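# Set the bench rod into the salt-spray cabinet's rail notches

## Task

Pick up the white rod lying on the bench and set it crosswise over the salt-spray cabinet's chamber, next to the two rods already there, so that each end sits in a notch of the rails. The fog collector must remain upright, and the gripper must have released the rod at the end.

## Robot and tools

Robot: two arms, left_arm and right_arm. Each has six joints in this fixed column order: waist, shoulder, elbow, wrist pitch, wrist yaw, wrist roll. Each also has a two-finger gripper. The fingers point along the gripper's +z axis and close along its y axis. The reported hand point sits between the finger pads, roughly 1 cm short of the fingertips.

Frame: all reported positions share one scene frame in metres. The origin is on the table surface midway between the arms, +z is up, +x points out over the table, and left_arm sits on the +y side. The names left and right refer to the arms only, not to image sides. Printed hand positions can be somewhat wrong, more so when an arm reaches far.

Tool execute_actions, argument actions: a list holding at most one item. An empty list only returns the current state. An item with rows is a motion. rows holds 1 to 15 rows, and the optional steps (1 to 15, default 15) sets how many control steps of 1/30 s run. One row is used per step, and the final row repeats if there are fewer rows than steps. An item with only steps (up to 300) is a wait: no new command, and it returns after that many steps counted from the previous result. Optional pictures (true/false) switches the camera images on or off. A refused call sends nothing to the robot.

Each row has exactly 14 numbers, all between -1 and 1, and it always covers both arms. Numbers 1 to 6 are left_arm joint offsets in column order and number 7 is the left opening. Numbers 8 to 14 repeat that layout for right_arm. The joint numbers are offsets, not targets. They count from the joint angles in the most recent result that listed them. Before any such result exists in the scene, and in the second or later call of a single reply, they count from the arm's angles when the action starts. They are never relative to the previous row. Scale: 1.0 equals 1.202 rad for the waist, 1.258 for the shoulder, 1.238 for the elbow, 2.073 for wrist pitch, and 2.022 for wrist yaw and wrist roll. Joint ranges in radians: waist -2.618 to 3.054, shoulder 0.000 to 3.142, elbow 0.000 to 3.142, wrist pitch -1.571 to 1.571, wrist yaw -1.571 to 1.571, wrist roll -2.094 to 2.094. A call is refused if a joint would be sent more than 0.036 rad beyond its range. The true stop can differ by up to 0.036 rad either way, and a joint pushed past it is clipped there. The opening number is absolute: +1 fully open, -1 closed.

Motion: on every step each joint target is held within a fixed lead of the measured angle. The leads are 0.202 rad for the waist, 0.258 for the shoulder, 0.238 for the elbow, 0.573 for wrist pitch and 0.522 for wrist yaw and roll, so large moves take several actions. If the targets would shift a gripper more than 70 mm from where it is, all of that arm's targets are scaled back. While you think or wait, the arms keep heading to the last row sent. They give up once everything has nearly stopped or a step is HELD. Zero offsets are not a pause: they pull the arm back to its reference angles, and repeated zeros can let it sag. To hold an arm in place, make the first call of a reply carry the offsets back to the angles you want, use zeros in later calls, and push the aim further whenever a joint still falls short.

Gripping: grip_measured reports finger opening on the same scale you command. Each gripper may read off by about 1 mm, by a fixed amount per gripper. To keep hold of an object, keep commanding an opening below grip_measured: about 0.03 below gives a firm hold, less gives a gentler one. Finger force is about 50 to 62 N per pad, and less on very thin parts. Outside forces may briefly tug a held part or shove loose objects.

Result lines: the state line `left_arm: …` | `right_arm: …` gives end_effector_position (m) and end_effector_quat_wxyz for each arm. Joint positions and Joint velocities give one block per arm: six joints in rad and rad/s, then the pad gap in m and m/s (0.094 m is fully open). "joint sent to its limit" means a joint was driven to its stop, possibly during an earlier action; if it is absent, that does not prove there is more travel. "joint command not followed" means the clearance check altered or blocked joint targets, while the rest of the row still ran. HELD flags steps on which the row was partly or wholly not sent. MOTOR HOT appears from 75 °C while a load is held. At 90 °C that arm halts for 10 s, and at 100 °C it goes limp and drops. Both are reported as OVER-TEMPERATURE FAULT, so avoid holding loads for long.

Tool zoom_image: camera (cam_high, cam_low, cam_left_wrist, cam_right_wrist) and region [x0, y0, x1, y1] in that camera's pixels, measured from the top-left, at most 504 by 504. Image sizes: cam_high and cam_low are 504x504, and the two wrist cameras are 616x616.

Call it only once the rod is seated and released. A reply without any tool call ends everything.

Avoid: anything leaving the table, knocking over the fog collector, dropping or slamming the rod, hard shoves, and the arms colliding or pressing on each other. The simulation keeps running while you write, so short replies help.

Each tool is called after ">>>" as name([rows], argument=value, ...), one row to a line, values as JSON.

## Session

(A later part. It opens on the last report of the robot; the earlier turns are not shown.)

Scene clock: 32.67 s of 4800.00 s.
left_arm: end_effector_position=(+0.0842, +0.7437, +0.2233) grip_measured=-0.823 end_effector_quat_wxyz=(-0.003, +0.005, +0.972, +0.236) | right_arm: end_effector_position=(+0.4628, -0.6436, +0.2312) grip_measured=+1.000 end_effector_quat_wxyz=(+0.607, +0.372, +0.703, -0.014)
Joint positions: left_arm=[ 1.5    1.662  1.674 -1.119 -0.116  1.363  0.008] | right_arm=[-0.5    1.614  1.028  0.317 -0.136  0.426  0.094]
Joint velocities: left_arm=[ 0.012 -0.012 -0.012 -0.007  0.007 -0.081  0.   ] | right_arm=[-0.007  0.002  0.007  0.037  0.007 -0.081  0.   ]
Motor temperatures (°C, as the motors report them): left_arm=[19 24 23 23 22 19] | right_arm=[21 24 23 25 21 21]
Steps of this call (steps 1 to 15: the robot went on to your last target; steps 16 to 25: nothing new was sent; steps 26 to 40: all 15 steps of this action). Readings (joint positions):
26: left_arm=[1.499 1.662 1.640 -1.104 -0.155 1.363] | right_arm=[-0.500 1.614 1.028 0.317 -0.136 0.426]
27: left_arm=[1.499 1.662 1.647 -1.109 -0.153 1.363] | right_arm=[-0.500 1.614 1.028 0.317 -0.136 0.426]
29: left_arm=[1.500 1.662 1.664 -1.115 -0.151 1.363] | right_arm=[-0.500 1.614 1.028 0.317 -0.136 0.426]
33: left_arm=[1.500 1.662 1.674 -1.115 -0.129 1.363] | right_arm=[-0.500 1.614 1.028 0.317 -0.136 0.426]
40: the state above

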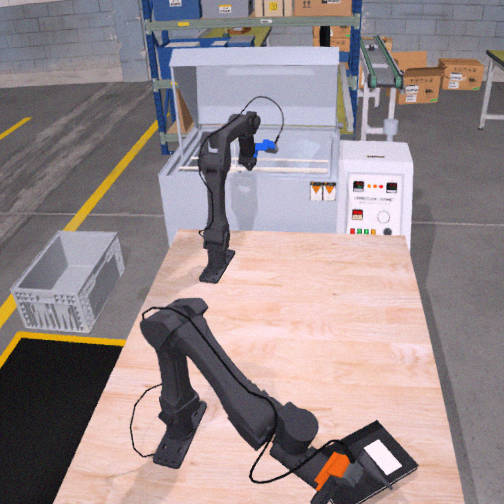

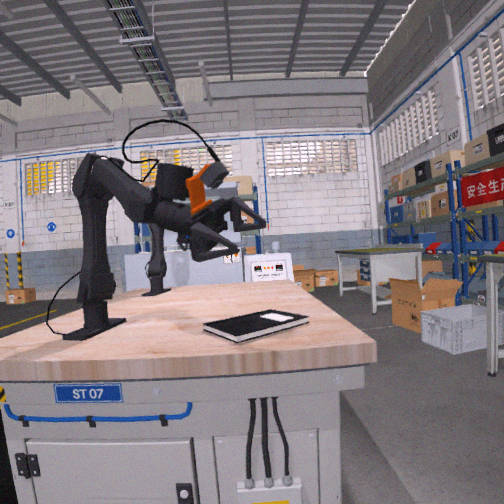

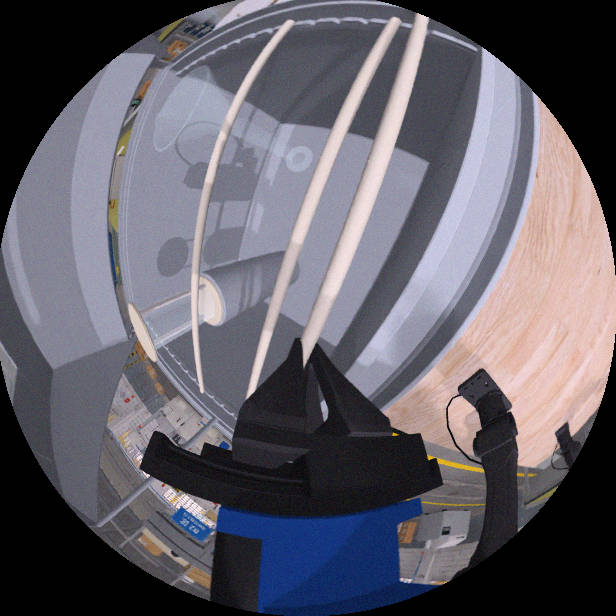

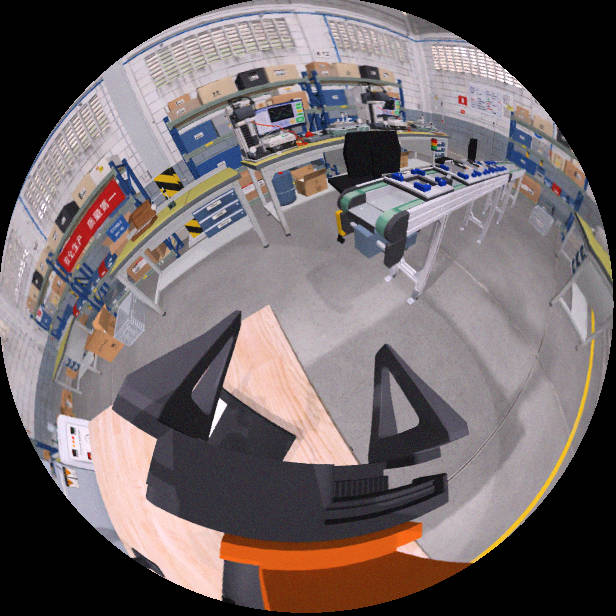

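>>> execute_actions([
  {"rows":[[0,-0.013,-0.02,0.01,0.002,0,-0.85,0,0,0,0,0,0,1],[0,-0.013,-0.035,0.015,0.002,0,-0.85,0,0,0,0,0,0,1],[0,-0.013,-0.05,0.025,0.002,0,-0.85,0,0,0,0,0,0,1],[0,-0.013,-0.075,0.035,0.002,0,-0.85,0,0,0,0,0,0,1]]},
])

>>> zoom_image(camera="cam_high", region=[160,140,260,200])

>>> zoom_image(camera="cam_high", region=[250,140,350,200])

Scene clock: 34.17 s of 4800.00 s.
left_arm: end_effector_position=(+0.0841, +0.7423, +0.2028) grip_measured=-0.823 end_effector_quat_wxyz=(-0.004, +0.006, +0.974, +0.227) | right_arm: end_effector_position=(+0.4628, -0.6436, +0.2312) grip_measured=+1.000 end_effector_quat_wxyz=(+0.607, +0.372, +0.703, -0.014)
Joint positions: left_arm=[ 1.5    1.658  1.595 -1.063 -0.114  1.363  0.008] | right_arm=[-0.5    1.614  1.028  0.317 -0.136  0.426  0.094]
Joint velocities: left_arm=[-0.012 -0.022  0.007 -0.037 -0.037  0.037  0.001] | right_arm=[-0.027 -0.017 -0.022 -0.007 -0.066  0.007  0.   ]
Motor temperatures (°C, as the motors report them): left_arm=[19 24 23 23 22 19] | right_arm=[21 24 23 25 21 21]
Steps of this call (steps 1 to 15: the robot went on to your last target; steps 16 to 30: nothing new was sent; steps 31 to 45: all 15 steps of this action). Readings (joint positions):
31: left_arm=[1.500 1.662 1.674 -1.119 -0.113 1.363] | right_arm=[-0.500 1.614 1.028 0.317 -0.136 0.426]
32: left_arm=[1.500 1.662 1.670 -1.114 -0.113 1.363] | right_arm=[-0.500 1.614 1.028 0.317 -0.136 0.426]
34: left_arm=[1.500 1.658 1.643 -1.092 -0.113 1.363] | right_arm=[-0.500 1.614 1.028 0.317 -0.136 0.426]
38: left_arm=[1.500 1.658 1.595 -1.072 -0.114 1.363] | right_arm=[-0.500 1.614 1.028 0.317 -0.136 0.426]
45: the state above

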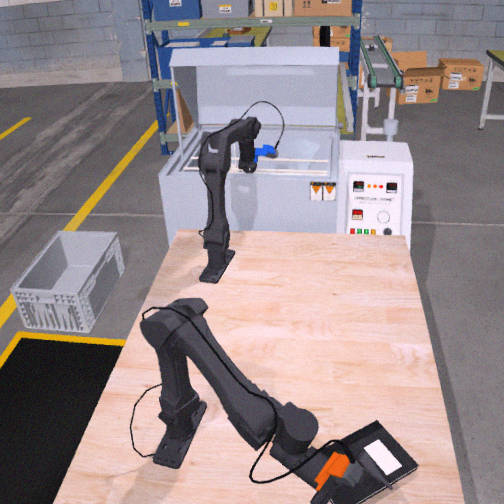

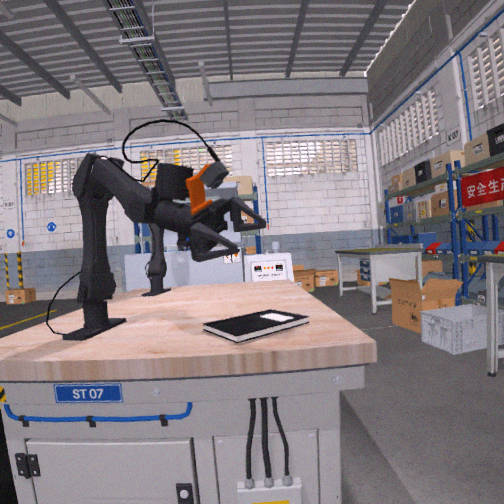

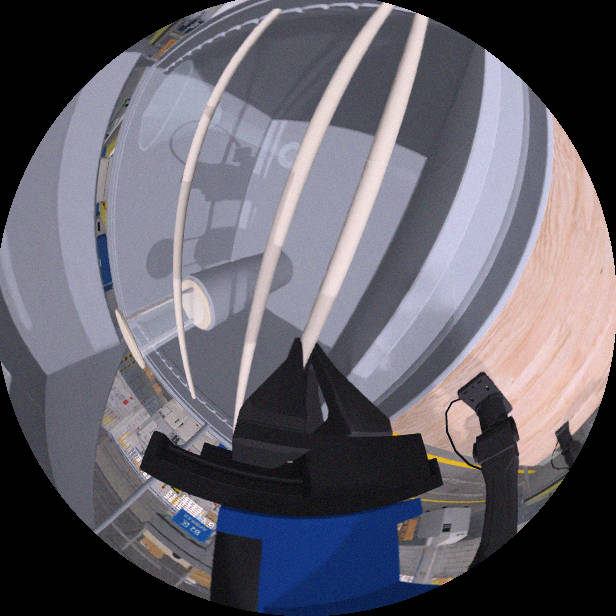

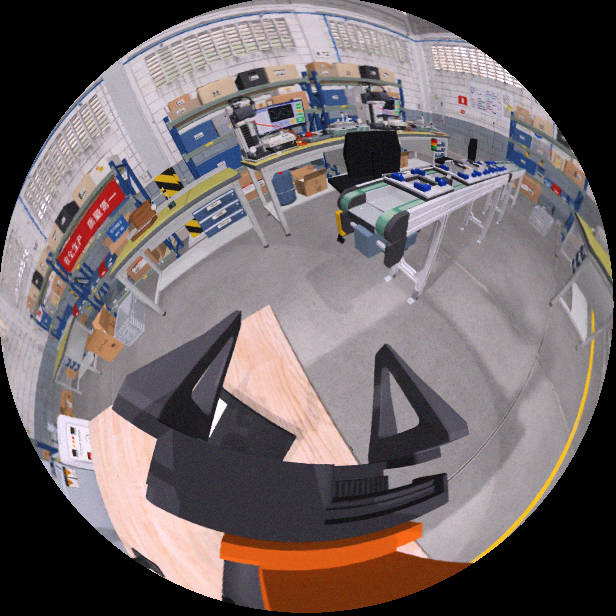

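Region (160, 140, 260, 200) of cam_high's 504x504 image, scaled by 5.040, with more detail than that image has; it fills the top 302 rows of this view, and the rest is white.

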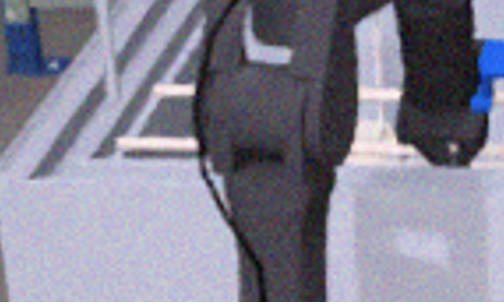

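Region (250, 140, 350, 200) of cam_high's 504x504 image, scaled by 5.040, with more detail than that image has; it fills the top 302 rows of this view, and the rest is white.

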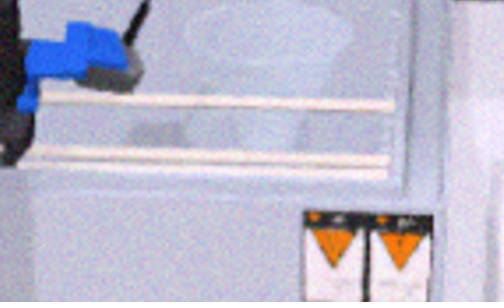

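>>> execute_actions([
  {"rows":[[0,-0.013,-0.03,0.018,0,0,-0.85,0,0,0,0,0,0,1]],"steps":10},
], pictures=false)

>>> execute_actions([
  {"rows":[[0,0,0,0,0,0,-0.5,0,0,0,0,0,0,1]],"steps":8},
], pictures=false)

>>> execute_actions([
  {"rows":[[0,-0.03,0.1,-0.05,0,0,-0.5,0,0,0,0,0,0,1],[0,-0.05,0.2,-0.1,0,0,-0.5,0,0,0,0,0,0,1],[0,-0.08,0.3,-0.17,0,0,-0.5,0,0,0,0,0,0,1]]},
])

Scene clock: 36.17 s of 4800.00 s.
left_arm: end_effector_position=(+0.0846, +0.7447, +0.2004) grip_measured=-0.823 end_effector_quat_wxyz=(-0.004, +0.005, +0.973, +0.232) | right_arm: end_effector_position=(+0.4628, -0.6436, +0.2312) grip_measured=+1.000 end_effector_quat_wxyz=(+0.607, +0.372, +0.703, -0.014)
Joint positions: left_arm=[ 1.5    1.656  1.579 -1.039 -0.114  1.363  0.008] | right_arm=[-0.5    1.614  1.028  0.317 -0.136  0.426  0.094]
Joint velocities: left_arm=[-0.012 -0.002 -0.007  0.037  0.022 -0.037 -0.   ] | right_arm=[-0.002 -0.007  0.022 -0.081  0.007 -0.007  0.   ]
Motor temperatures (°C, as the motors report them): left_arm=[19 24 23 23 22 19] | right_arm=[21 24 24 26 21 21]
Steps of this call (steps 1 to 15: the robot went on to your last target; steps 16 to 50: nothing new was sent; steps 51 to 60: all 10 steps of this action). Readings (joint positions):
51: left_arm=[1.500 1.657 1.591 -1.057 -0.114 1.363] | right_arm=[-0.500 1.614 1.028 0.317 -0.136 0.426]
52: left_arm=[1.500 1.657 1.586 -1.052 -0.114 1.363] | right_arm=[-0.500 1.614 1.028 0.317 -0.136 0.426]
54: left_arm=[1.500 1.656 1.582 -1.044 -0.114 1.363] | right_arm=[-0.500 1.614 1.028 0.317 -0.136 0.426]
58: left_arm=[1.500 1.656 1.579 -1.039 -0.114 1.363] | right_arm=[-0.500 1.614 1.028 0.317 -0.136 0.426]
60: the state above

Scene clock: 36.43 s of 4800.00 s.
left_arm: end_effector_position=(+0.0848, +0.7462, +0.2012) grip_measured=-0.503 end_effector_quat_wxyz=(-0.003, +0.006, +0.972, +0.235) | right_arm: end_effector_position=(+0.4628, -0.6436, +0.2312) grip_measured=+1.000 end_effector_quat_wxyz=(+0.607, +0.372, +0.703, -0.014)
Joint positions: left_arm=[ 1.5    1.656  1.579 -1.032 -0.115  1.364  0.023] | right_arm=[-0.5    1.614  1.028  0.317 -0.136  0.426  0.094]
Joint velocities: left_arm=[-0.007 -0.007  0.012 -0.022 -0.051  0.007  0.   ] | right_arm=[-0.002  0.017 -0.007 -0.022  0.139  0.051  0.   ]
Motor temperatures (°C, as the motors report them): left_arm=[19 24 23 23 22 19] | right_arm=[21 24 24 26 21 21]
Steps of this call (steps 1 to 8: all 8 steps of this action). Readings (joint positions):
1: left_arm=[1.500 1.656 1.579 -1.039 -0.114 1.363] | right_arm=[-0.500 1.614 1.028 0.317 -0.136 0.426]
2: left_arm=[1.500 1.656 1.579 -1.036 -0.115 1.364] | right_arm=[-0.500 1.614 1.028 0.317 -0.136 0.426]
4: left_arm=[1.500 1.656 1.579 -1.033 -0.115 1.364] | right_arm=[-0.500 1.614 1.028 0.317 -0.136 0.426]
8: the state above

Scene clock: 36.93 s of 4800.00 s.
left_arm: end_effector_position=(+0.0745, +0.7053, +0.3391) grip_measured=-0.503 end_effector_quat_wxyz=(+0.018, +0.000, +0.947, +0.322) | right_arm: end_effector_position=(+0.4628, -0.6436, +0.2312) grip_measured=+1.000 end_effector_quat_wxyz=(+0.607, +0.372, +0.703, -0.014)
Joint positions: left_arm=[ 1.5    1.534  1.95  -1.338 -0.116  1.364  0.023] | right_arm=[-0.5    1.614  1.028  0.317 -0.136  0.426  0.094]
Joint velocities: left_arm=[ 0.007  0.12  -0.007 -0.212 -0.037 -0.066 -0.   ] | right_arm=[ 0.002  0.007 -0.012 -0.022 -0.051 -0.037  0.   ]
Motor temperatures (°C, as the motors report them): left_arm=[19 24 23 23 22 19] | right_arm=[21 24 24 26 21 21]
Steps of this call (steps 1 to 15: all 15 steps of this action). Readings (joint positions):
1: left_arm=[1.500 1.657 1.596 -1.049 -0.116 1.364] | right_arm=[-0.500 1.614 1.028 0.317 -0.136 0.426]
2: left_arm=[1.500 1.661 1.633 -1.085 -0.116 1.364] | right_arm=[-0.500 1.614 1.028 0.317 -0.136 0.426]
4: left_arm=[1.500 1.653 1.726 -1.158 -0.116 1.364] | right_arm=[-0.500 1.614 1.028 0.317 -0.136 0.426]
8: left_arm=[1.500 1.593 1.902 -1.255 -0.116 1.364] | right_arm=[-0.500 1.614 1.028 0.317 -0.136 0.426]
15: the state above

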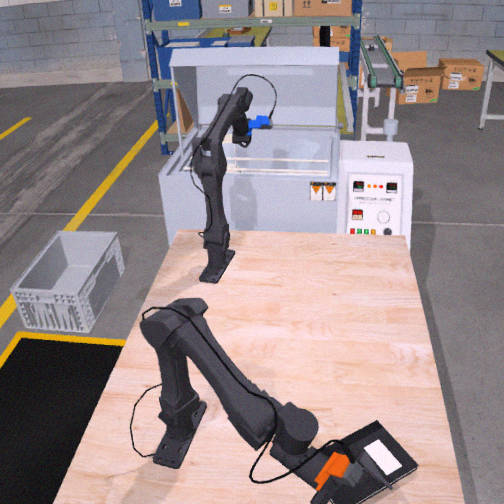

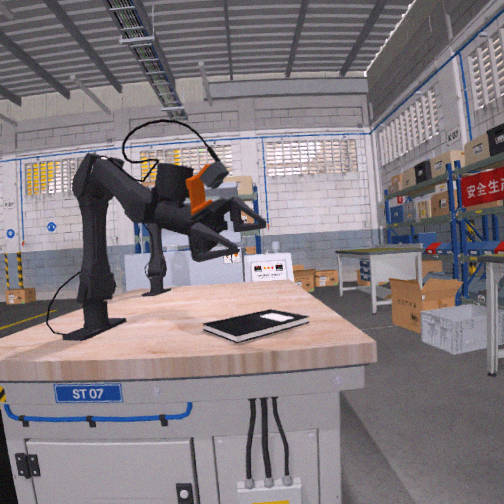

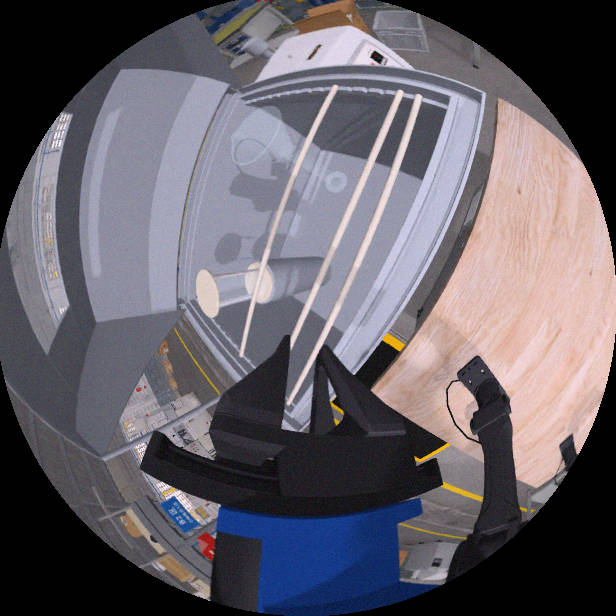

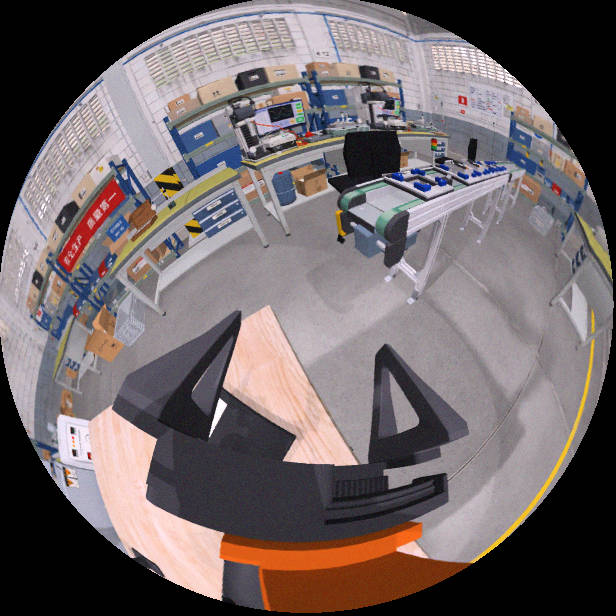

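Need to check both ends; flip the camera round.

>>> zoom_image(camera="cam_left_wrist", region=[320,70,480,150])

>>> execute_actions([
  {"rows":[[0.25,0,0.02,0,0,-0.45,1,0,0,0,0,0,0,1]]},
])

Region (320, 70, 480, 150) of cam_left_wrist's 616x616 image, scaled by 3.150, with more detail than that image has.

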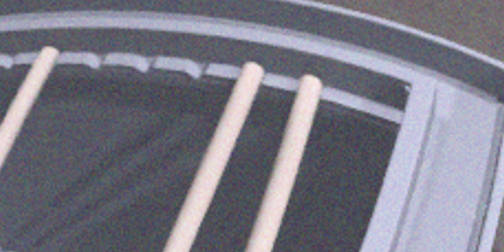

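Scene clock: 37.90 s of 4800.00 s.
left_arm: end_effector_position=(-0.0383, +0.7110, +0.3336) grip_measured=+1.000 end_effector_quat_wxyz=(+0.096, -0.523, +0.792, +0.300) | right_arm: end_effector_position=(+0.4628, -0.6436, +0.2312) grip_measured=+1.000 end_effector_quat_wxyz=(+0.607, +0.372, +0.703, -0.014)
Joint positions: left_arm=[ 1.81   1.549  1.95  -1.342 -0.125  0.509  0.094] | right_arm=[-0.5    1.614  1.028  0.317 -0.136  0.426  0.094]
Joint velocities: left_arm=[ 0.002 -0.007  0.007 -0.007  0.022 -0.271  0.   ] | right_arm=[-0.012 -0.007  0.002 -0.007  0.007  0.007  0.   ]
Motor temperatures (°C, as the motors report them): left_arm=[19 24 23 23 22 19] | right_arm=[21 24 24 26 21 21]
Steps of this call (steps 1 to 14: the robot went on to your last target; steps 15 to 29: all 15 steps of this action). Readings (joint positions):
15: left_arm=[1.525 1.549 1.950 -1.366 -0.100 1.284] | right_arm=[-0.500 1.614 1.028 0.317 -0.136 0.426]
16: left_arm=[1.577 1.549 1.950 -1.361 -0.092 1.185] | right_arm=[-0.500 1.614 1.028 0.317 -0.136 0.426]
18: left_arm=[1.713 1.549 1.950 -1.348 -0.100 0.987] | right_arm=[-0.500 1.614 1.028 0.317 -0.136 0.426]
22: left_arm=[1.817 1.549 1.950 -1.342 -0.130 0.677] | right_arm=[-0.500 1.614 1.028 0.317 -0.136 0.426]
29: the state above

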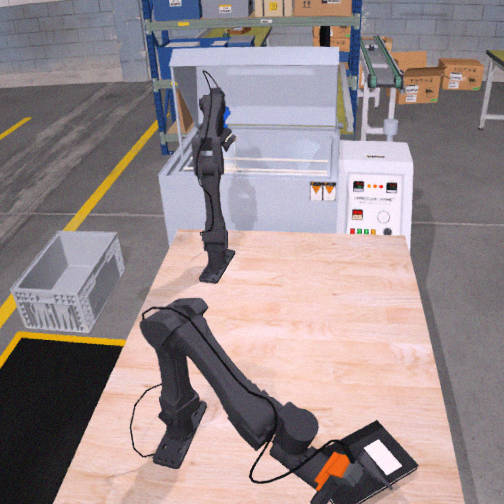

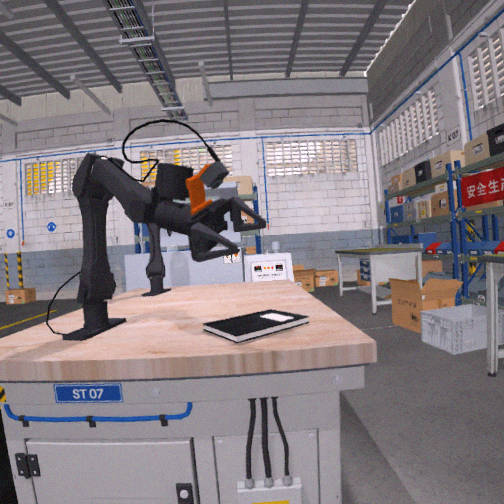

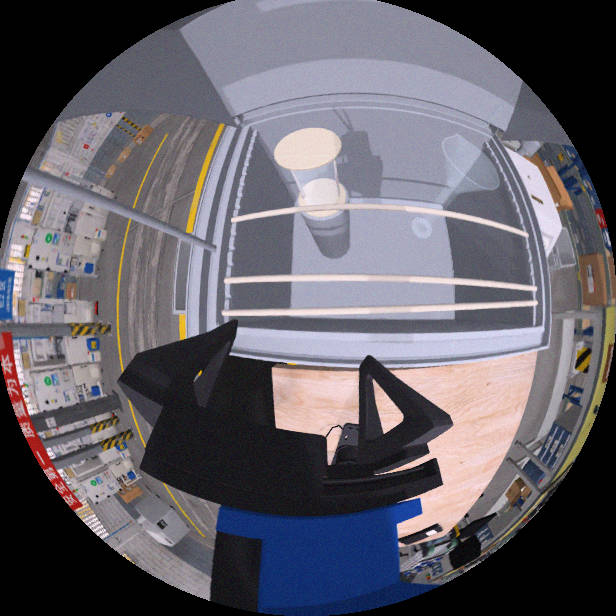

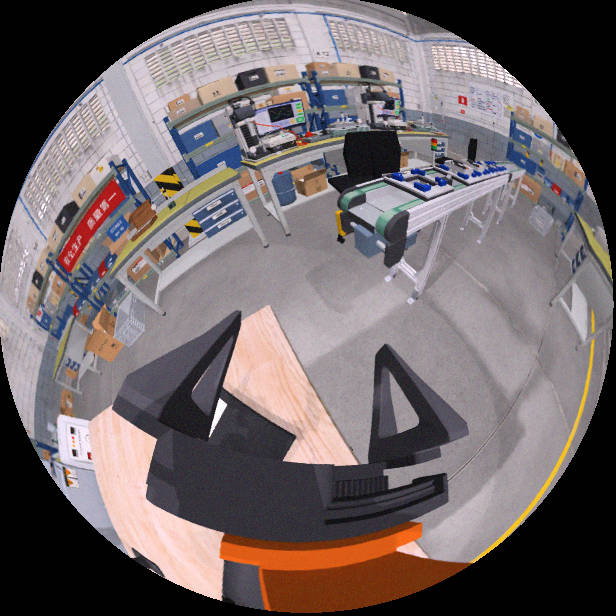

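>>> zoom_image(camera="cam_left_wrist", region=[190,200,310,340])

Region (190, 200, 310, 340) of cam_left_wrist's 616x616 image, scaled by 3.600, with more detail than that image has; it fills the left 432 columns of this view, and the rest is white.

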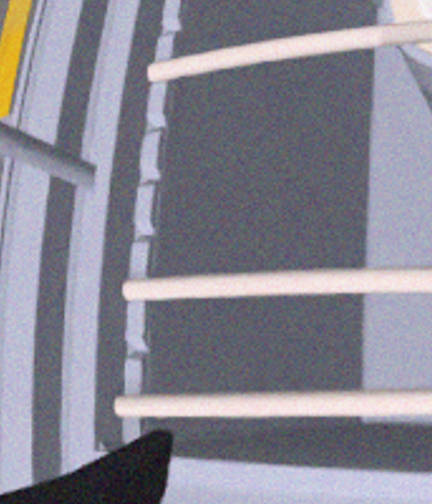

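>>> execute_actions([
  {"rows":[[-0.262,0.03,-0.08,0.05,0.006,0.415,-0.4,0,0,0,0,0,0,1]]},
], pictures=false)

>>> execute_actions([
  {"steps":8},
], pictures=false)

Scene clock: 39.40 s of 4800.00 s.
left_arm: end_effector_position=(+0.0866, +0.7280, +0.2959) grip_measured=-0.397 end_effector_quat_wxyz=(+0.024, -0.022, +0.957, +0.289) | right_arm: end_effector_position=(+0.4628, -0.6436, +0.2312) grip_measured=+1.000 end_effector_quat_wxyz=(+0.607, +0.372, +0.703, -0.014)
Joint positions: left_arm=[ 1.486  1.598  1.857 -1.25  -0.111  1.299  0.028] | right_arm=[-0.5    1.614  1.028  0.317 -0.136  0.426  0.094]
Joint velocities: left_arm=[-0.017 -0.007  0.002  0.037  0.051  0.33   0.   ] | right_arm=[ 0.002 -0.012  0.002 -0.022 -0.007 -0.007  0.   ]
Motor temperatures (°C, as the motors report them): left_arm=[19 24 23 23 22 19] | right_arm=[21 24 24 26 21 21]
Steps of this call (steps 1 to 30: the robot went on to your last target; steps 31 to 45: all 15 steps of this action). Readings (joint positions):
31: left_arm=[1.788 1.549 1.938 -1.327 -0.137 0.536] | right_arm=[-0.500 1.614 1.028 0.317 -0.136 0.426]
32: left_arm=[1.744 1.549 1.923 -1.310 -0.144 0.623] | right_arm=[-0.500 1.614 1.028 0.317 -0.136 0.426]
34: left_arm=[1.620 1.563 1.893 -1.282 -0.141 0.808] | right_arm=[-0.500 1.614 1.028 0.317 -0.136 0.426]
38: left_arm=[1.479 1.597 1.860 -1.259 -0.109 1.124] | right_arm=[-0.500 1.614 1.028 0.317 -0.136 0.426]
45: the state above

Scene clock: 39.67 s of 4800.00 s.
left_arm: end_effector_position=(+0.0868, +0.7288, +0.2965) grip_measured=-0.397 end_effector_quat_wxyz=(+0.018, -0.004, +0.957, +0.291) | right_arm: end_effector_position=(+0.4628, -0.6436, +0.2312) grip_measured=+1.000 end_effector_quat_wxyz=(+0.607, +0.372, +0.703, -0.014)
Joint positions: left_arm=[ 1.486  1.598  1.857 -1.247 -0.111  1.337  0.028] | right_arm=[-0.5    1.614  1.028  0.317 -0.136  0.426  0.094]
Joint velocities: left_arm=[ 0.007 -0.002 -0.007  0.022  0.081  0.007  0.   ] | right_arm=[-0.002 -0.027 -0.012  0.022 -0.007 -0.037  0.   ]
Motor temperatures (°C, as the motors report them): left_arm=[19 24 23 23 22 19] | right_arm=[21 24 24 26 21 21]
Steps of this call (steps 1 to 8: the robot went on to your last target). Readings (joint positions):
1: left_arm=[1.486 1.598 1.857 -1.249 -0.111 1.308] | right_arm=[-0.500 1.614 1.028 0.317 -0.136 0.426]
2: left_arm=[1.486 1.598 1.857 -1.248 -0.111 1.315] | right_arm=[-0.500 1.614 1.028 0.317 -0.136 0.426]
4: left_arm=[1.486 1.598 1.857 -1.248 -0.111 1.326] | right_arm=[-0.500 1.614 1.028 0.317 -0.136 0.426]
8: the state above

>>> execute_actions([
  {"rows":[[0.01,0.01,-0.03,0.02,0,0.004,-0.4,0,0,0,0,0,0,1],[0.01,0.015,-0.06,0.04,0,0.004,-0.4,0,0,0,0,0,0,1],[0.01,0.02,-0.09,0.06,0,0.004,-0.4,0,0,0,0,0,0,1],[0.01,0.025,-0.12,0.07,0,0.004,-0.4,0,0,0,0,0,0,1],[0.01,0.03,-0.15,0.085,0,0.004,-0.4,0,0,0,0,0,0,1],[0.01,0.033,-0.175,0.095,0,0.004,-0.4,0,0,0,0,0,0,1],[0.01,0.035,-0.2,0.102,0,0.004,-0.4,0,0,0,0,0,0,1],[0.01,0.035,-0.232,0.105,0,0.004,-0.4,0,0,0,0,0,0,1]]},
], pictures=false)

>>> execute_actions([
  {"steps":8},
])

Scene clock: 40.97 s of 4800.00 s.
left_arm: end_effector_position=(+0.0891, +0.7464, +0.2055) grip_measured=-0.398 end_effector_quat_wxyz=(+0.000, +0.002, +0.970, +0.241) | right_arm: end_effector_position=(+0.4628, -0.6436, +0.2312) grip_measured=+1.000 end_effector_quat_wxyz=(+0.607, +0.372, +0.703, -0.014)
Joint positions: left_arm=[ 1.489  1.651  1.585 -1.03  -0.118  1.347  0.028] | right_arm=[-0.5    1.614  1.028  0.317 -0.136  0.426  0.094]
Joint velocities: left_arm=[ 0.007  0.012 -0.002 -0.051 -0.022  0.11   0.001] | right_arm=[ 0.002  0.007 -0.017  0.007 -0.066 -0.051  0.   ]
Motor temperatures (°C, as the motors report them): left_arm=[19 24 23 23 22 19] | right_arm=[21 24 24 26 21 21]
Steps of this call (steps 1 to 24: the robot went on to your last target; steps 25 to 39: all 15 steps of this action). Readings (joint positions):
25: left_arm=[1.486 1.598 1.853 -1.241 -0.111 1.344] | right_arm=[-0.500 1.614 1.028 0.317 -0.136 0.426]
26: left_arm=[1.486 1.598 1.843 -1.227 -0.111 1.344] | right_arm=[-0.500 1.614 1.028 0.317 -0.136 0.426]
28: left_arm=[1.486 1.598 1.796 -1.179 -0.111 1.344] | right_arm=[-0.500 1.614 1.028 0.317 -0.136 0.426]
32: left_arm=[1.486 1.617 1.652 -1.094 -0.111 1.344] | right_arm=[-0.500 1.614 1.028 0.317 -0.136 0.426]
39: the state above

Scene clock: 41.23 s of 4800.00 s.
left_arm: end_effector_position=(+0.0891, +0.7464, +0.2055) grip_measured=-0.398 end_effector_quat_wxyz=(+0.000, +0.002, +0.970, +0.241) | right_arm: end_effector_position=(+0.4628, -0.6436, +0.2312) grip_measured=+1.000 end_effector_quat_wxyz=(+0.607, +0.372, +0.703, -0.014)
Joint positions: left_arm=[ 1.489  1.651  1.585 -1.03  -0.118  1.347  0.028] | right_arm=[-0.5    1.614  1.028  0.317 -0.136  0.426  0.094]
Joint velocities: left_arm=[-0.002 -0.017  0.002 -0.022  0.007  0.066 -0.001] | right_arm=[-0.002 -0.017  0.002  0.037 -0.037  0.022  0.   ]
Motor temperatures (°C, as the motors report them): left_arm=[19 24 23 23 22 19] | right_arm=[21 24 24 26 21 21]
Steps of this call (steps 1 to 8: the robot went on to your last target). Readings (joint positions):
1: left_arm=[1.489 1.651 1.585 -1.030 -0.118 1.347] | right_arm=[-0.500 1.614 1.028 0.317 -0.136 0.426]
2: left_arm=[1.489 1.651 1.585 -1.030 -0.118 1.347] | right_arm=[-0.500 1.614 1.028 0.317 -0.136 0.426]
4: left_arm=[1.489 1.651 1.585 -1.030 -0.118 1.347] | right_arm=[-0.500 1.614 1.028 0.317 -0.136 0.426]
8: the state above

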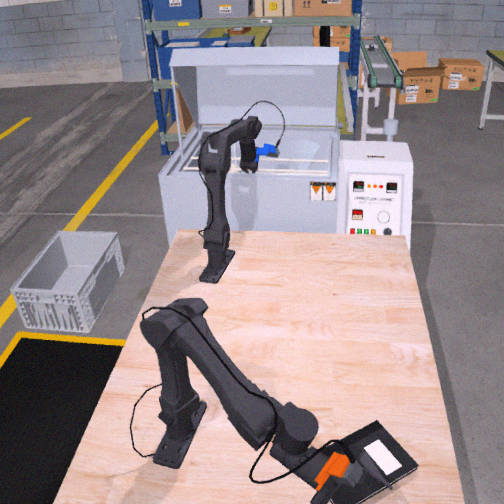

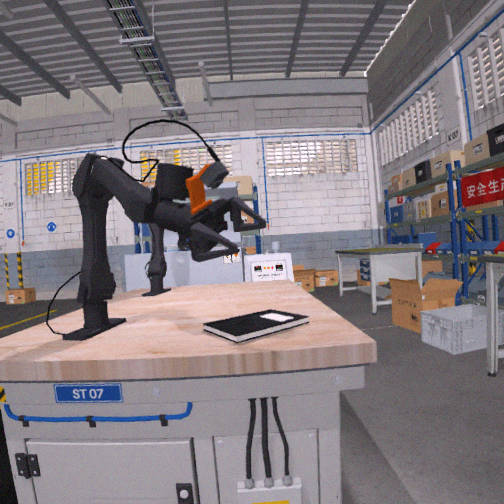

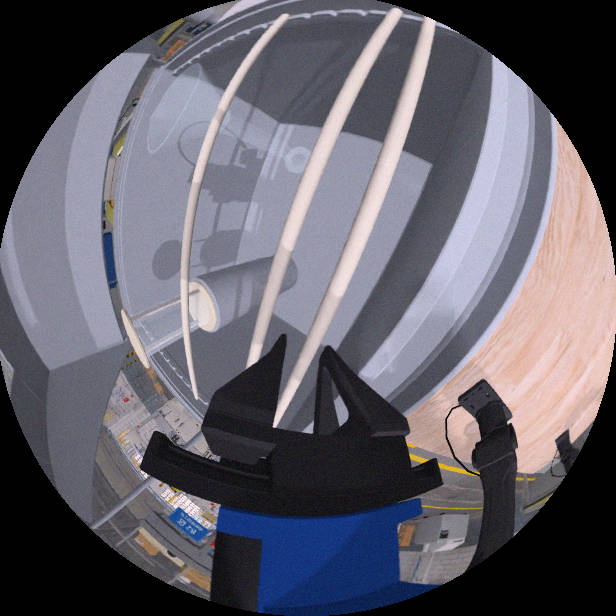

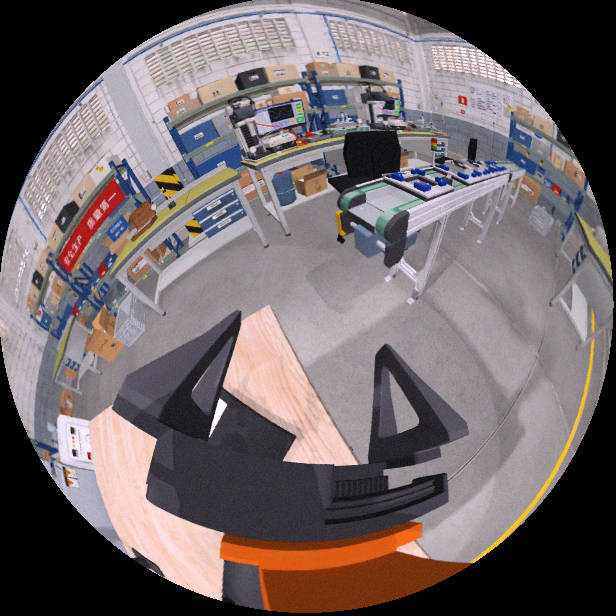

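>>> execute_actions([
  {"rows":[[0,-0.012,0,0,0,0,-0.62,0,0,0,0,0,0,1],[0,-0.012,0,0,0,0,-0.62,0,0,0,0,0,0,1],[0,-0.012,0,0,0,0,-0.62,0,0,0,0,0,0,1],[0,-0.012,0,0,0,0,-0.62,0,0,0,0,0,0,1],[0,-0.005,-0.03,0,0,0,-0.62,0,0,0,0,0,0,1]]},
])

Scene clock: 42.30 s of 4800.00 s.
left_arm: end_effector_position=(+0.0884, +0.7442, +0.1996) grip_measured=-0.617 end_effector_quat_wxyz=(-0.002, +0.003, +0.972, +0.235) | right_arm: end_effector_position=(+0.4628, -0.6436, +0.2312) grip_measured=+1.000 end_effector_quat_wxyz=(+0.607, +0.372, +0.703, -0.014)
Joint positions: left_arm=[ 1.489  1.651  1.568 -1.026 -0.118  1.347  0.018] | right_arm=[-0.5    1.614  1.028  0.317 -0.136  0.426  0.094]
Joint velocities: left_arm=[ 0.012  0.002 -0.012  0.037 -0.081 -0.007  0.   ] | right_arm=[ 0.007 -0.002  0.012 -0.022  0.007 -0.051  0.   ]
Motor temperatures (°C, as the motors report them): left_arm=[19 24 23 23 22 19] | right_arm=[21 24 24 26 21 21]
Steps of this call (steps 1 to 15: the robot went on to your last target; steps 16 to 17: nothing new was sent; steps 18 to 32: all 15 steps of this action). Readings (joint positions):
18: left_arm=[1.489 1.651 1.585 -1.030 -0.118 1.347] | right_arm=[-0.500 1.614 1.028 0.317 -0.136 0.426]
19: left_arm=[1.489 1.651 1.585 -1.030 -0.118 1.347] | right_arm=[-0.500 1.614 1.028 0.317 -0.136 0.426]
21: left_arm=[1.489 1.651 1.585 -1.030 -0.118 1.347] | right_arm=[-0.500 1.614 1.028 0.317 -0.136 0.426]
25: left_arm=[1.489 1.651 1.570 -1.029 -0.118 1.347] | right_arm=[-0.500 1.614 1.028 0.317 -0.136 0.426]
32: the state above

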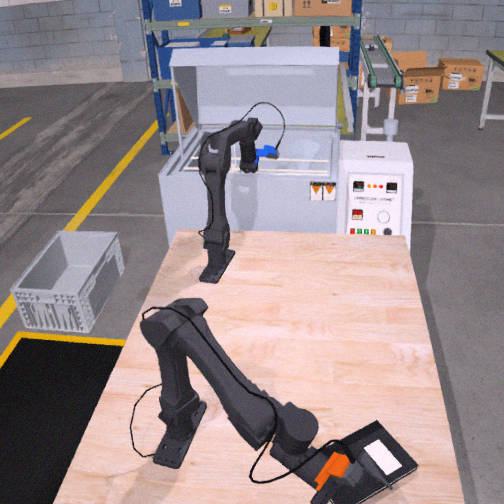

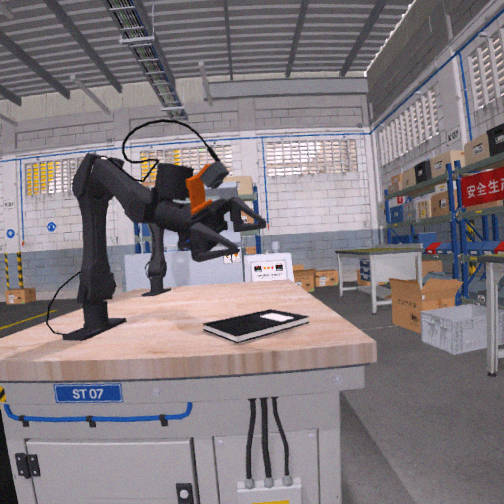

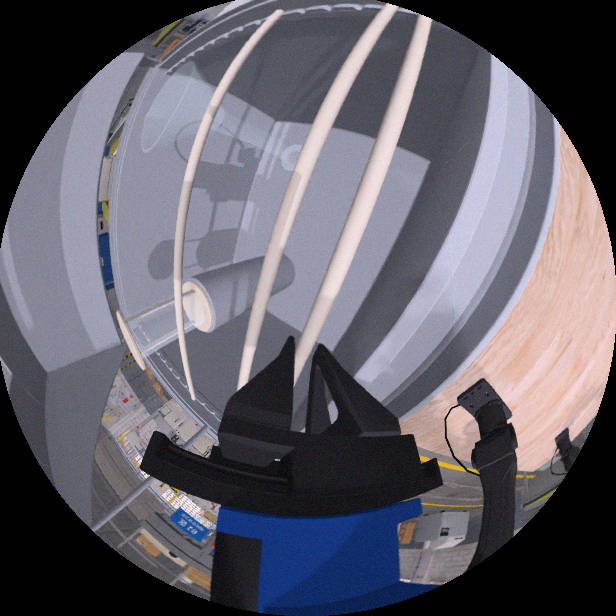

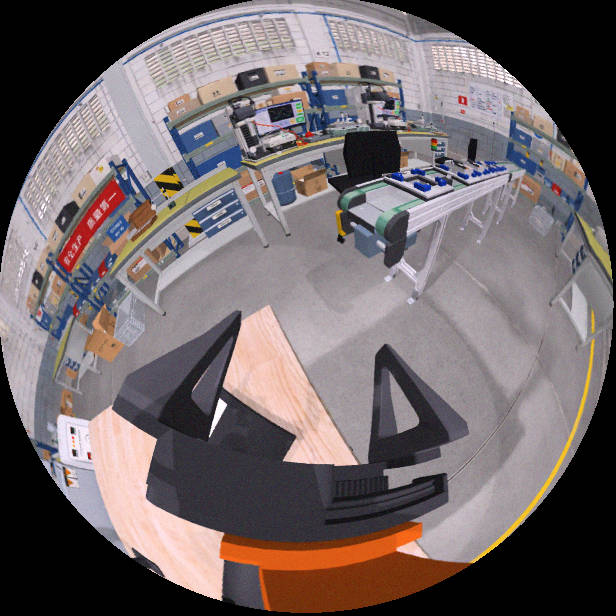

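>>> execute_actions([
  {"rows":[[0,-0.03,0.1,-0.05,0,0,-0.5,0,0,0,0,0,0,1],[0,-0.05,0.2,-0.1,0,0,-0.5,0,0,0,0,0,0,1],[0,-0.08,0.3,-0.17,0,0,-0.5,0,0,0,0,0,0,1]],"steps":10},
], pictures=false)

>>> execute_actions([
  {"rows":[[0.1,0,0.02,0,0,-0.5,1,0,0,0,0,0,0,1]]},
])

>>> zoom_image(camera="cam_left_wrist", region=[150,180,560,380])

Scene clock: 44.33 s of 4800.00 s.
left_arm: end_effector_position=(+0.0813, +0.7182, +0.3363) grip_measured=-0.503 end_effector_quat_wxyz=(+0.023, -0.003, +0.942, +0.335) | right_arm: end_effector_position=(+0.4628, -0.6436, +0.2312) grip_measured=+1.000 end_effector_quat_wxyz=(+0.607, +0.372, +0.703, -0.014)
Joint positions: left_arm=[ 1.489  1.547  1.928 -1.276 -0.12   1.349  0.023] | right_arm=[-0.5    1.614  1.028  0.317 -0.136  0.426  0.094]
Joint velocities: left_arm=[-0.012 -0.505  0.32  -0.462 -0.007 -0.022  0.001] | right_arm=[-0.017  0.017 -0.002 -0.066  0.037 -0.066  0.   ]
Motor temperatures (°C, as the motors report them): left_arm=[19 24 23 23 22 19] | right_arm=[21 24 24 26 21 21]
Steps of this call (steps 1 to 15: the robot went on to your last target; steps 16 to 51: nothing new was sent; steps 52 to 61: all 10 steps of this action). Readings (joint positions):
52: left_arm=[1.489 1.653 1.585 -1.037 -0.120 1.349] | right_arm=[-0.500 1.614 1.028 0.317 -0.136 0.426]
53: left_arm=[1.489 1.656 1.624 -1.072 -0.120 1.349] | right_arm=[-0.500 1.614 1.028 0.317 -0.136 0.426]
55: left_arm=[1.489 1.648 1.718 -1.146 -0.120 1.349] | right_arm=[-0.500 1.614 1.028 0.317 -0.136 0.426]
59: left_arm=[1.489 1.587 1.893 -1.247 -0.120 1.349] | right_arm=[-0.500 1.614 1.028 0.317 -0.136 0.426]
61: the state above

Scene clock: 44.83 s of 4800.00 s.
left_arm: end_effector_position=(+0.0353, +0.7235, +0.3455) grip_measured=+1.000 end_effector_quat_wxyz=(+0.161, -0.481, +0.805, +0.308) | right_arm: end_effector_position=(+0.4628, -0.6436, +0.2312) grip_measured=+1.000 end_effector_quat_wxyz=(+0.607, +0.372, +0.703, -0.014)
Joint positions: left_arm=[ 1.611  1.539  1.945 -1.276 -0.124  0.404  0.094] | right_arm=[-0.5    1.614  1.028  0.317 -0.136  0.426  0.094]
Joint velocities: left_arm=[-0.017 -0.002 -0.002 -0.037  0.007 -0.476  0.   ] | right_arm=[ 0.007  0.007  0.007 -0.037  0.022  0.007  0.   ]
Motor temperatures (°C, as the motors report them): left_arm=[19 24 23 23 22 19] | right_arm=[21 24 24 26 21 21]
Steps of this call (steps 1 to 15: all 15 steps of this action). Readings (joint positions):
1: left_arm=[1.503 1.532 1.935 -1.282 -0.111 1.268] | right_arm=[-0.500 1.614 1.028 0.317 -0.136 0.426]
2: left_arm=[1.531 1.526 1.941 -1.281 -0.108 1.169] | right_arm=[-0.500 1.614 1.028 0.317 -0.136 0.426]
4: left_arm=[1.588 1.525 1.945 -1.276 -0.117 0.970] | right_arm=[-0.500 1.614 1.028 0.317 -0.136 0.426]
8: left_arm=[1.611 1.537 1.945 -1.276 -0.124 0.618] | right_arm=[-0.500 1.614 1.028 0.317 -0.136 0.426]
15: the state above

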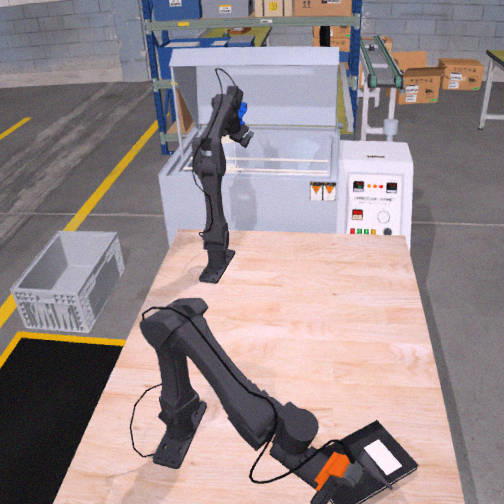

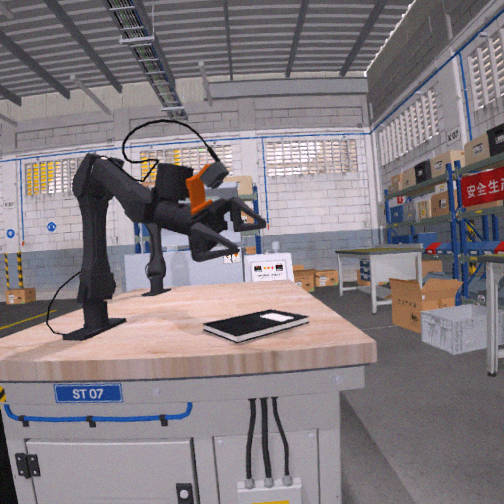

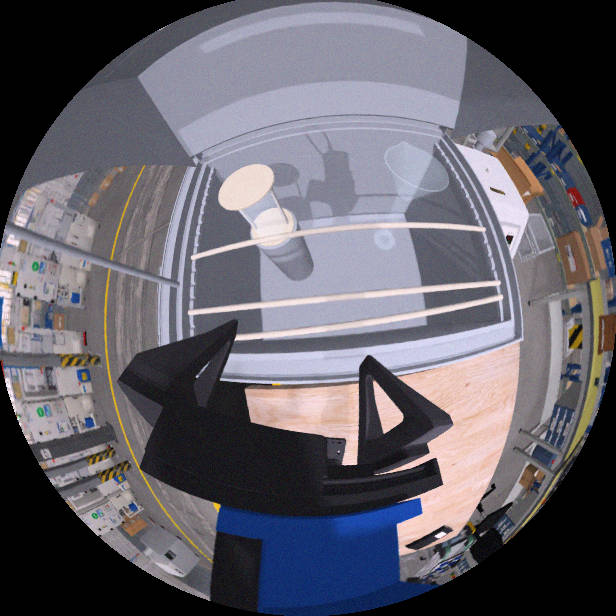

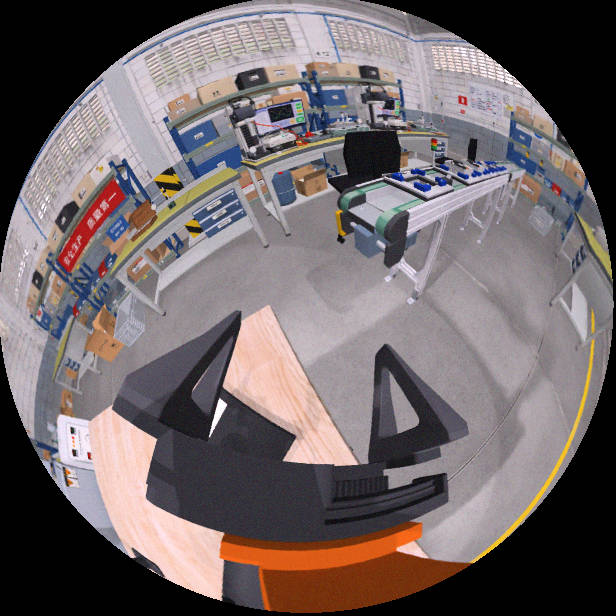

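Region (150, 180, 560, 380) of cam_left_wrist's 616x616 image, scaled by 1.229, with more detail than that image has; it fills the top 246 rows of this view, and the rest is white.

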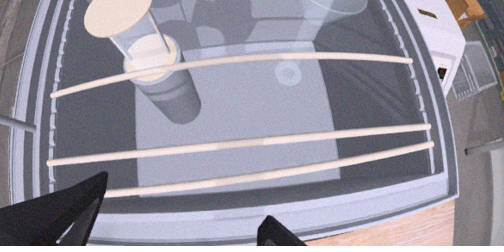

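>>> execute_actions([
  {"rows":[[-0.095,0.06,-0.1,0.04,0.004,0.462,-0.35,0,0,0,0,0,0,1],[-0.095,0.06,-0.1,0.04,0.004,0.462,-0.35,0,0,0,0,0,0,1],[-0.095,0.06,-0.1,0.04,0.004,0.462,-0.35,0,0,0,0,0,0,1],[-0.095,0.06,-0.1,0.04,0.004,0.462,-0.35,0,0,0,0,0,0,1],[-0.095,0.06,-0.1,0.04,0.004,0.462,-0.35,0,0,0,0,0,0,1],[-0.095,0.06,-0.1,0.04,0.004,0.462,-0.35,0,0,0,0,0,0,1],[-0.095,0.105,-0.21,0.085,0.004,0.462,-0.35,0,0,0,0,0,0,1]]},
], pictures=false)

>>> execute_actions([
  {"steps":12},
])

Scene clock: 46.33 s of 4800.00 s.
left_arm: end_effector_position=(+0.0864, +0.7449, +0.2118) grip_measured=-0.347 end_effector_quat_wxyz=(+0.000, -0.032, +0.975, +0.218) | right_arm: end_effector_position=(+0.4628, -0.6436, +0.2312) grip_measured=+1.000 end_effector_quat_wxyz=(+0.607, +0.372, +0.703, -0.014)
Joint positions: left_arm=[ 1.494  1.696  1.682 -1.132 -0.119  1.28   0.031] | right_arm=[-0.5    1.614  1.028  0.317 -0.136  0.426  0.094]
Joint velocities: left_arm=[-0.012  0.007 -0.007  0.139 -0.081  0.418 -0.001] | right_arm=[-0.027 -0.002  0.002 -0.022 -0.007 -0.022  0.   ]
Motor temperatures (°C, as the motors report them): left_arm=[19 24 23 23 22 19] | right_arm=[21 24 24 26 21 21]
Steps of this call (steps 1 to 30: the robot went on to your last target; steps 31 to 45: all 15 steps of this action). Readings (joint positions):
31: left_arm=[1.599 1.541 1.930 -1.260 -0.132 0.424] | right_arm=[-0.500 1.614 1.028 0.317 -0.136 0.426]
32: left_arm=[1.574 1.543 1.909 -1.242 -0.135 0.523] | right_arm=[-0.500 1.614 1.028 0.317 -0.136 0.426]
34: left_arm=[1.521 1.568 1.869 -1.223 -0.128 0.724] | right_arm=[-0.500 1.614 1.028 0.317 -0.136 0.426]
38: left_arm=[1.494 1.623 1.772 -1.165 -0.119 1.073] | right_arm=[-0.500 1.614 1.028 0.317 -0.136 0.426]
45: the state above

Scene clock: 46.73 s of 4800.00 s.
left_arm: end_effector_position=(+0.0875, +0.7494, +0.2166) grip_measured=-0.347 end_effector_quat_wxyz=(-0.001, -0.008, +0.973, +0.232) | right_arm: end_effector_position=(+0.4628, -0.6436, +0.2312) grip_measured=+1.000 end_effector_quat_wxyz=(+0.607, +0.372, +0.703, -0.014)
Joint positions: left_arm=[ 1.494  1.69   1.682 -1.108 -0.119  1.329  0.031] | right_arm=[-0.5    1.614  1.028  0.317 -0.136  0.426  0.094]
Joint velocities: left_arm=[-0.012  0.012  0.002  0.051  0.022 -0.022 -0.001] | right_arm=[-0.012  0.012 -0.012 -0.037  0.007  0.037  0.   ]
Motor temperatures (°C, as the motors report them): left_arm=[19 24 23 23 22 19] | right_arm=[21 24 24 26 21 21]
Steps of this call (steps 1 to 12: the robot went on to your last target). Readings (joint positions):
1: left_arm=[1.494 1.694 1.682 -1.126 -0.119 1.291] | right_arm=[-0.500 1.614 1.028 0.317 -0.136 0.426]
2: left_arm=[1.494 1.692 1.682 -1.122 -0.119 1.299] | right_arm=[-0.500 1.614 1.028 0.317 -0.136 0.426]
4: left_arm=[1.494 1.690 1.682 -1.116 -0.119 1.312] | right_arm=[-0.500 1.614 1.028 0.317 -0.136 0.426]
8: left_arm=[1.494 1.690 1.682 -1.110 -0.119 1.324] | right_arm=[-0.500 1.614 1.028 0.317 -0.136 0.426]
12: the state above

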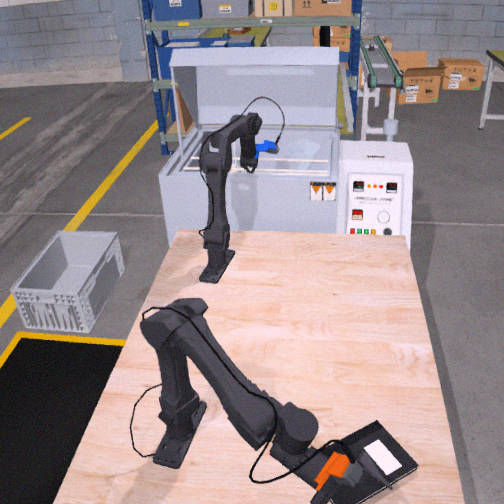

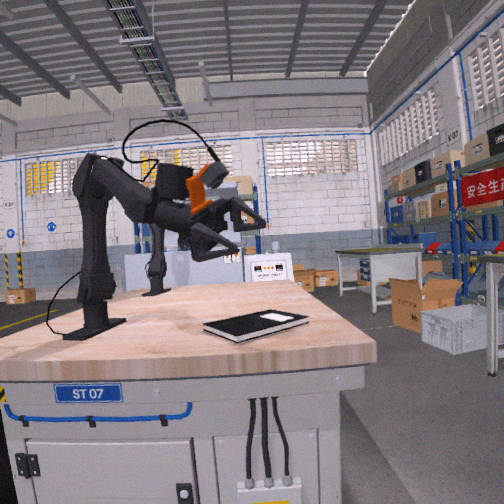

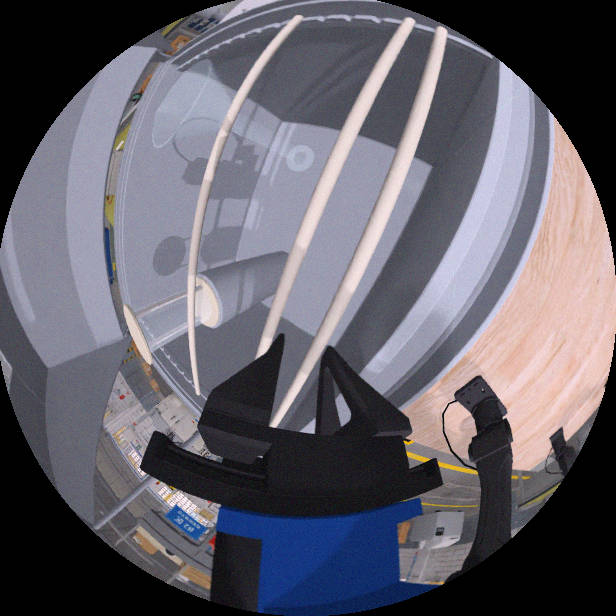

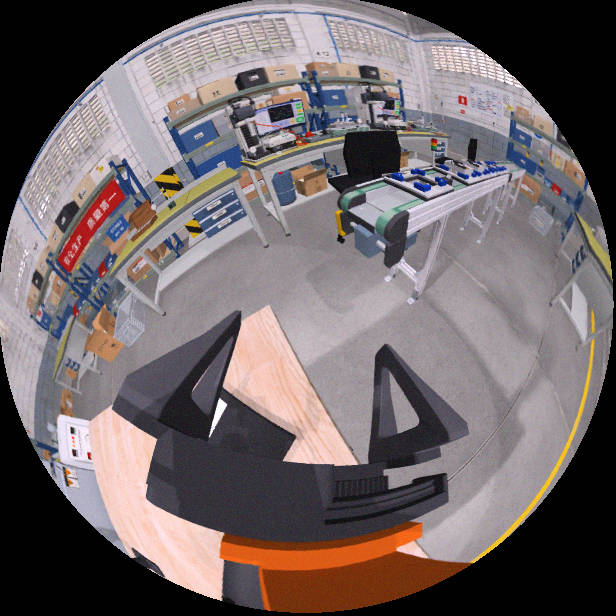

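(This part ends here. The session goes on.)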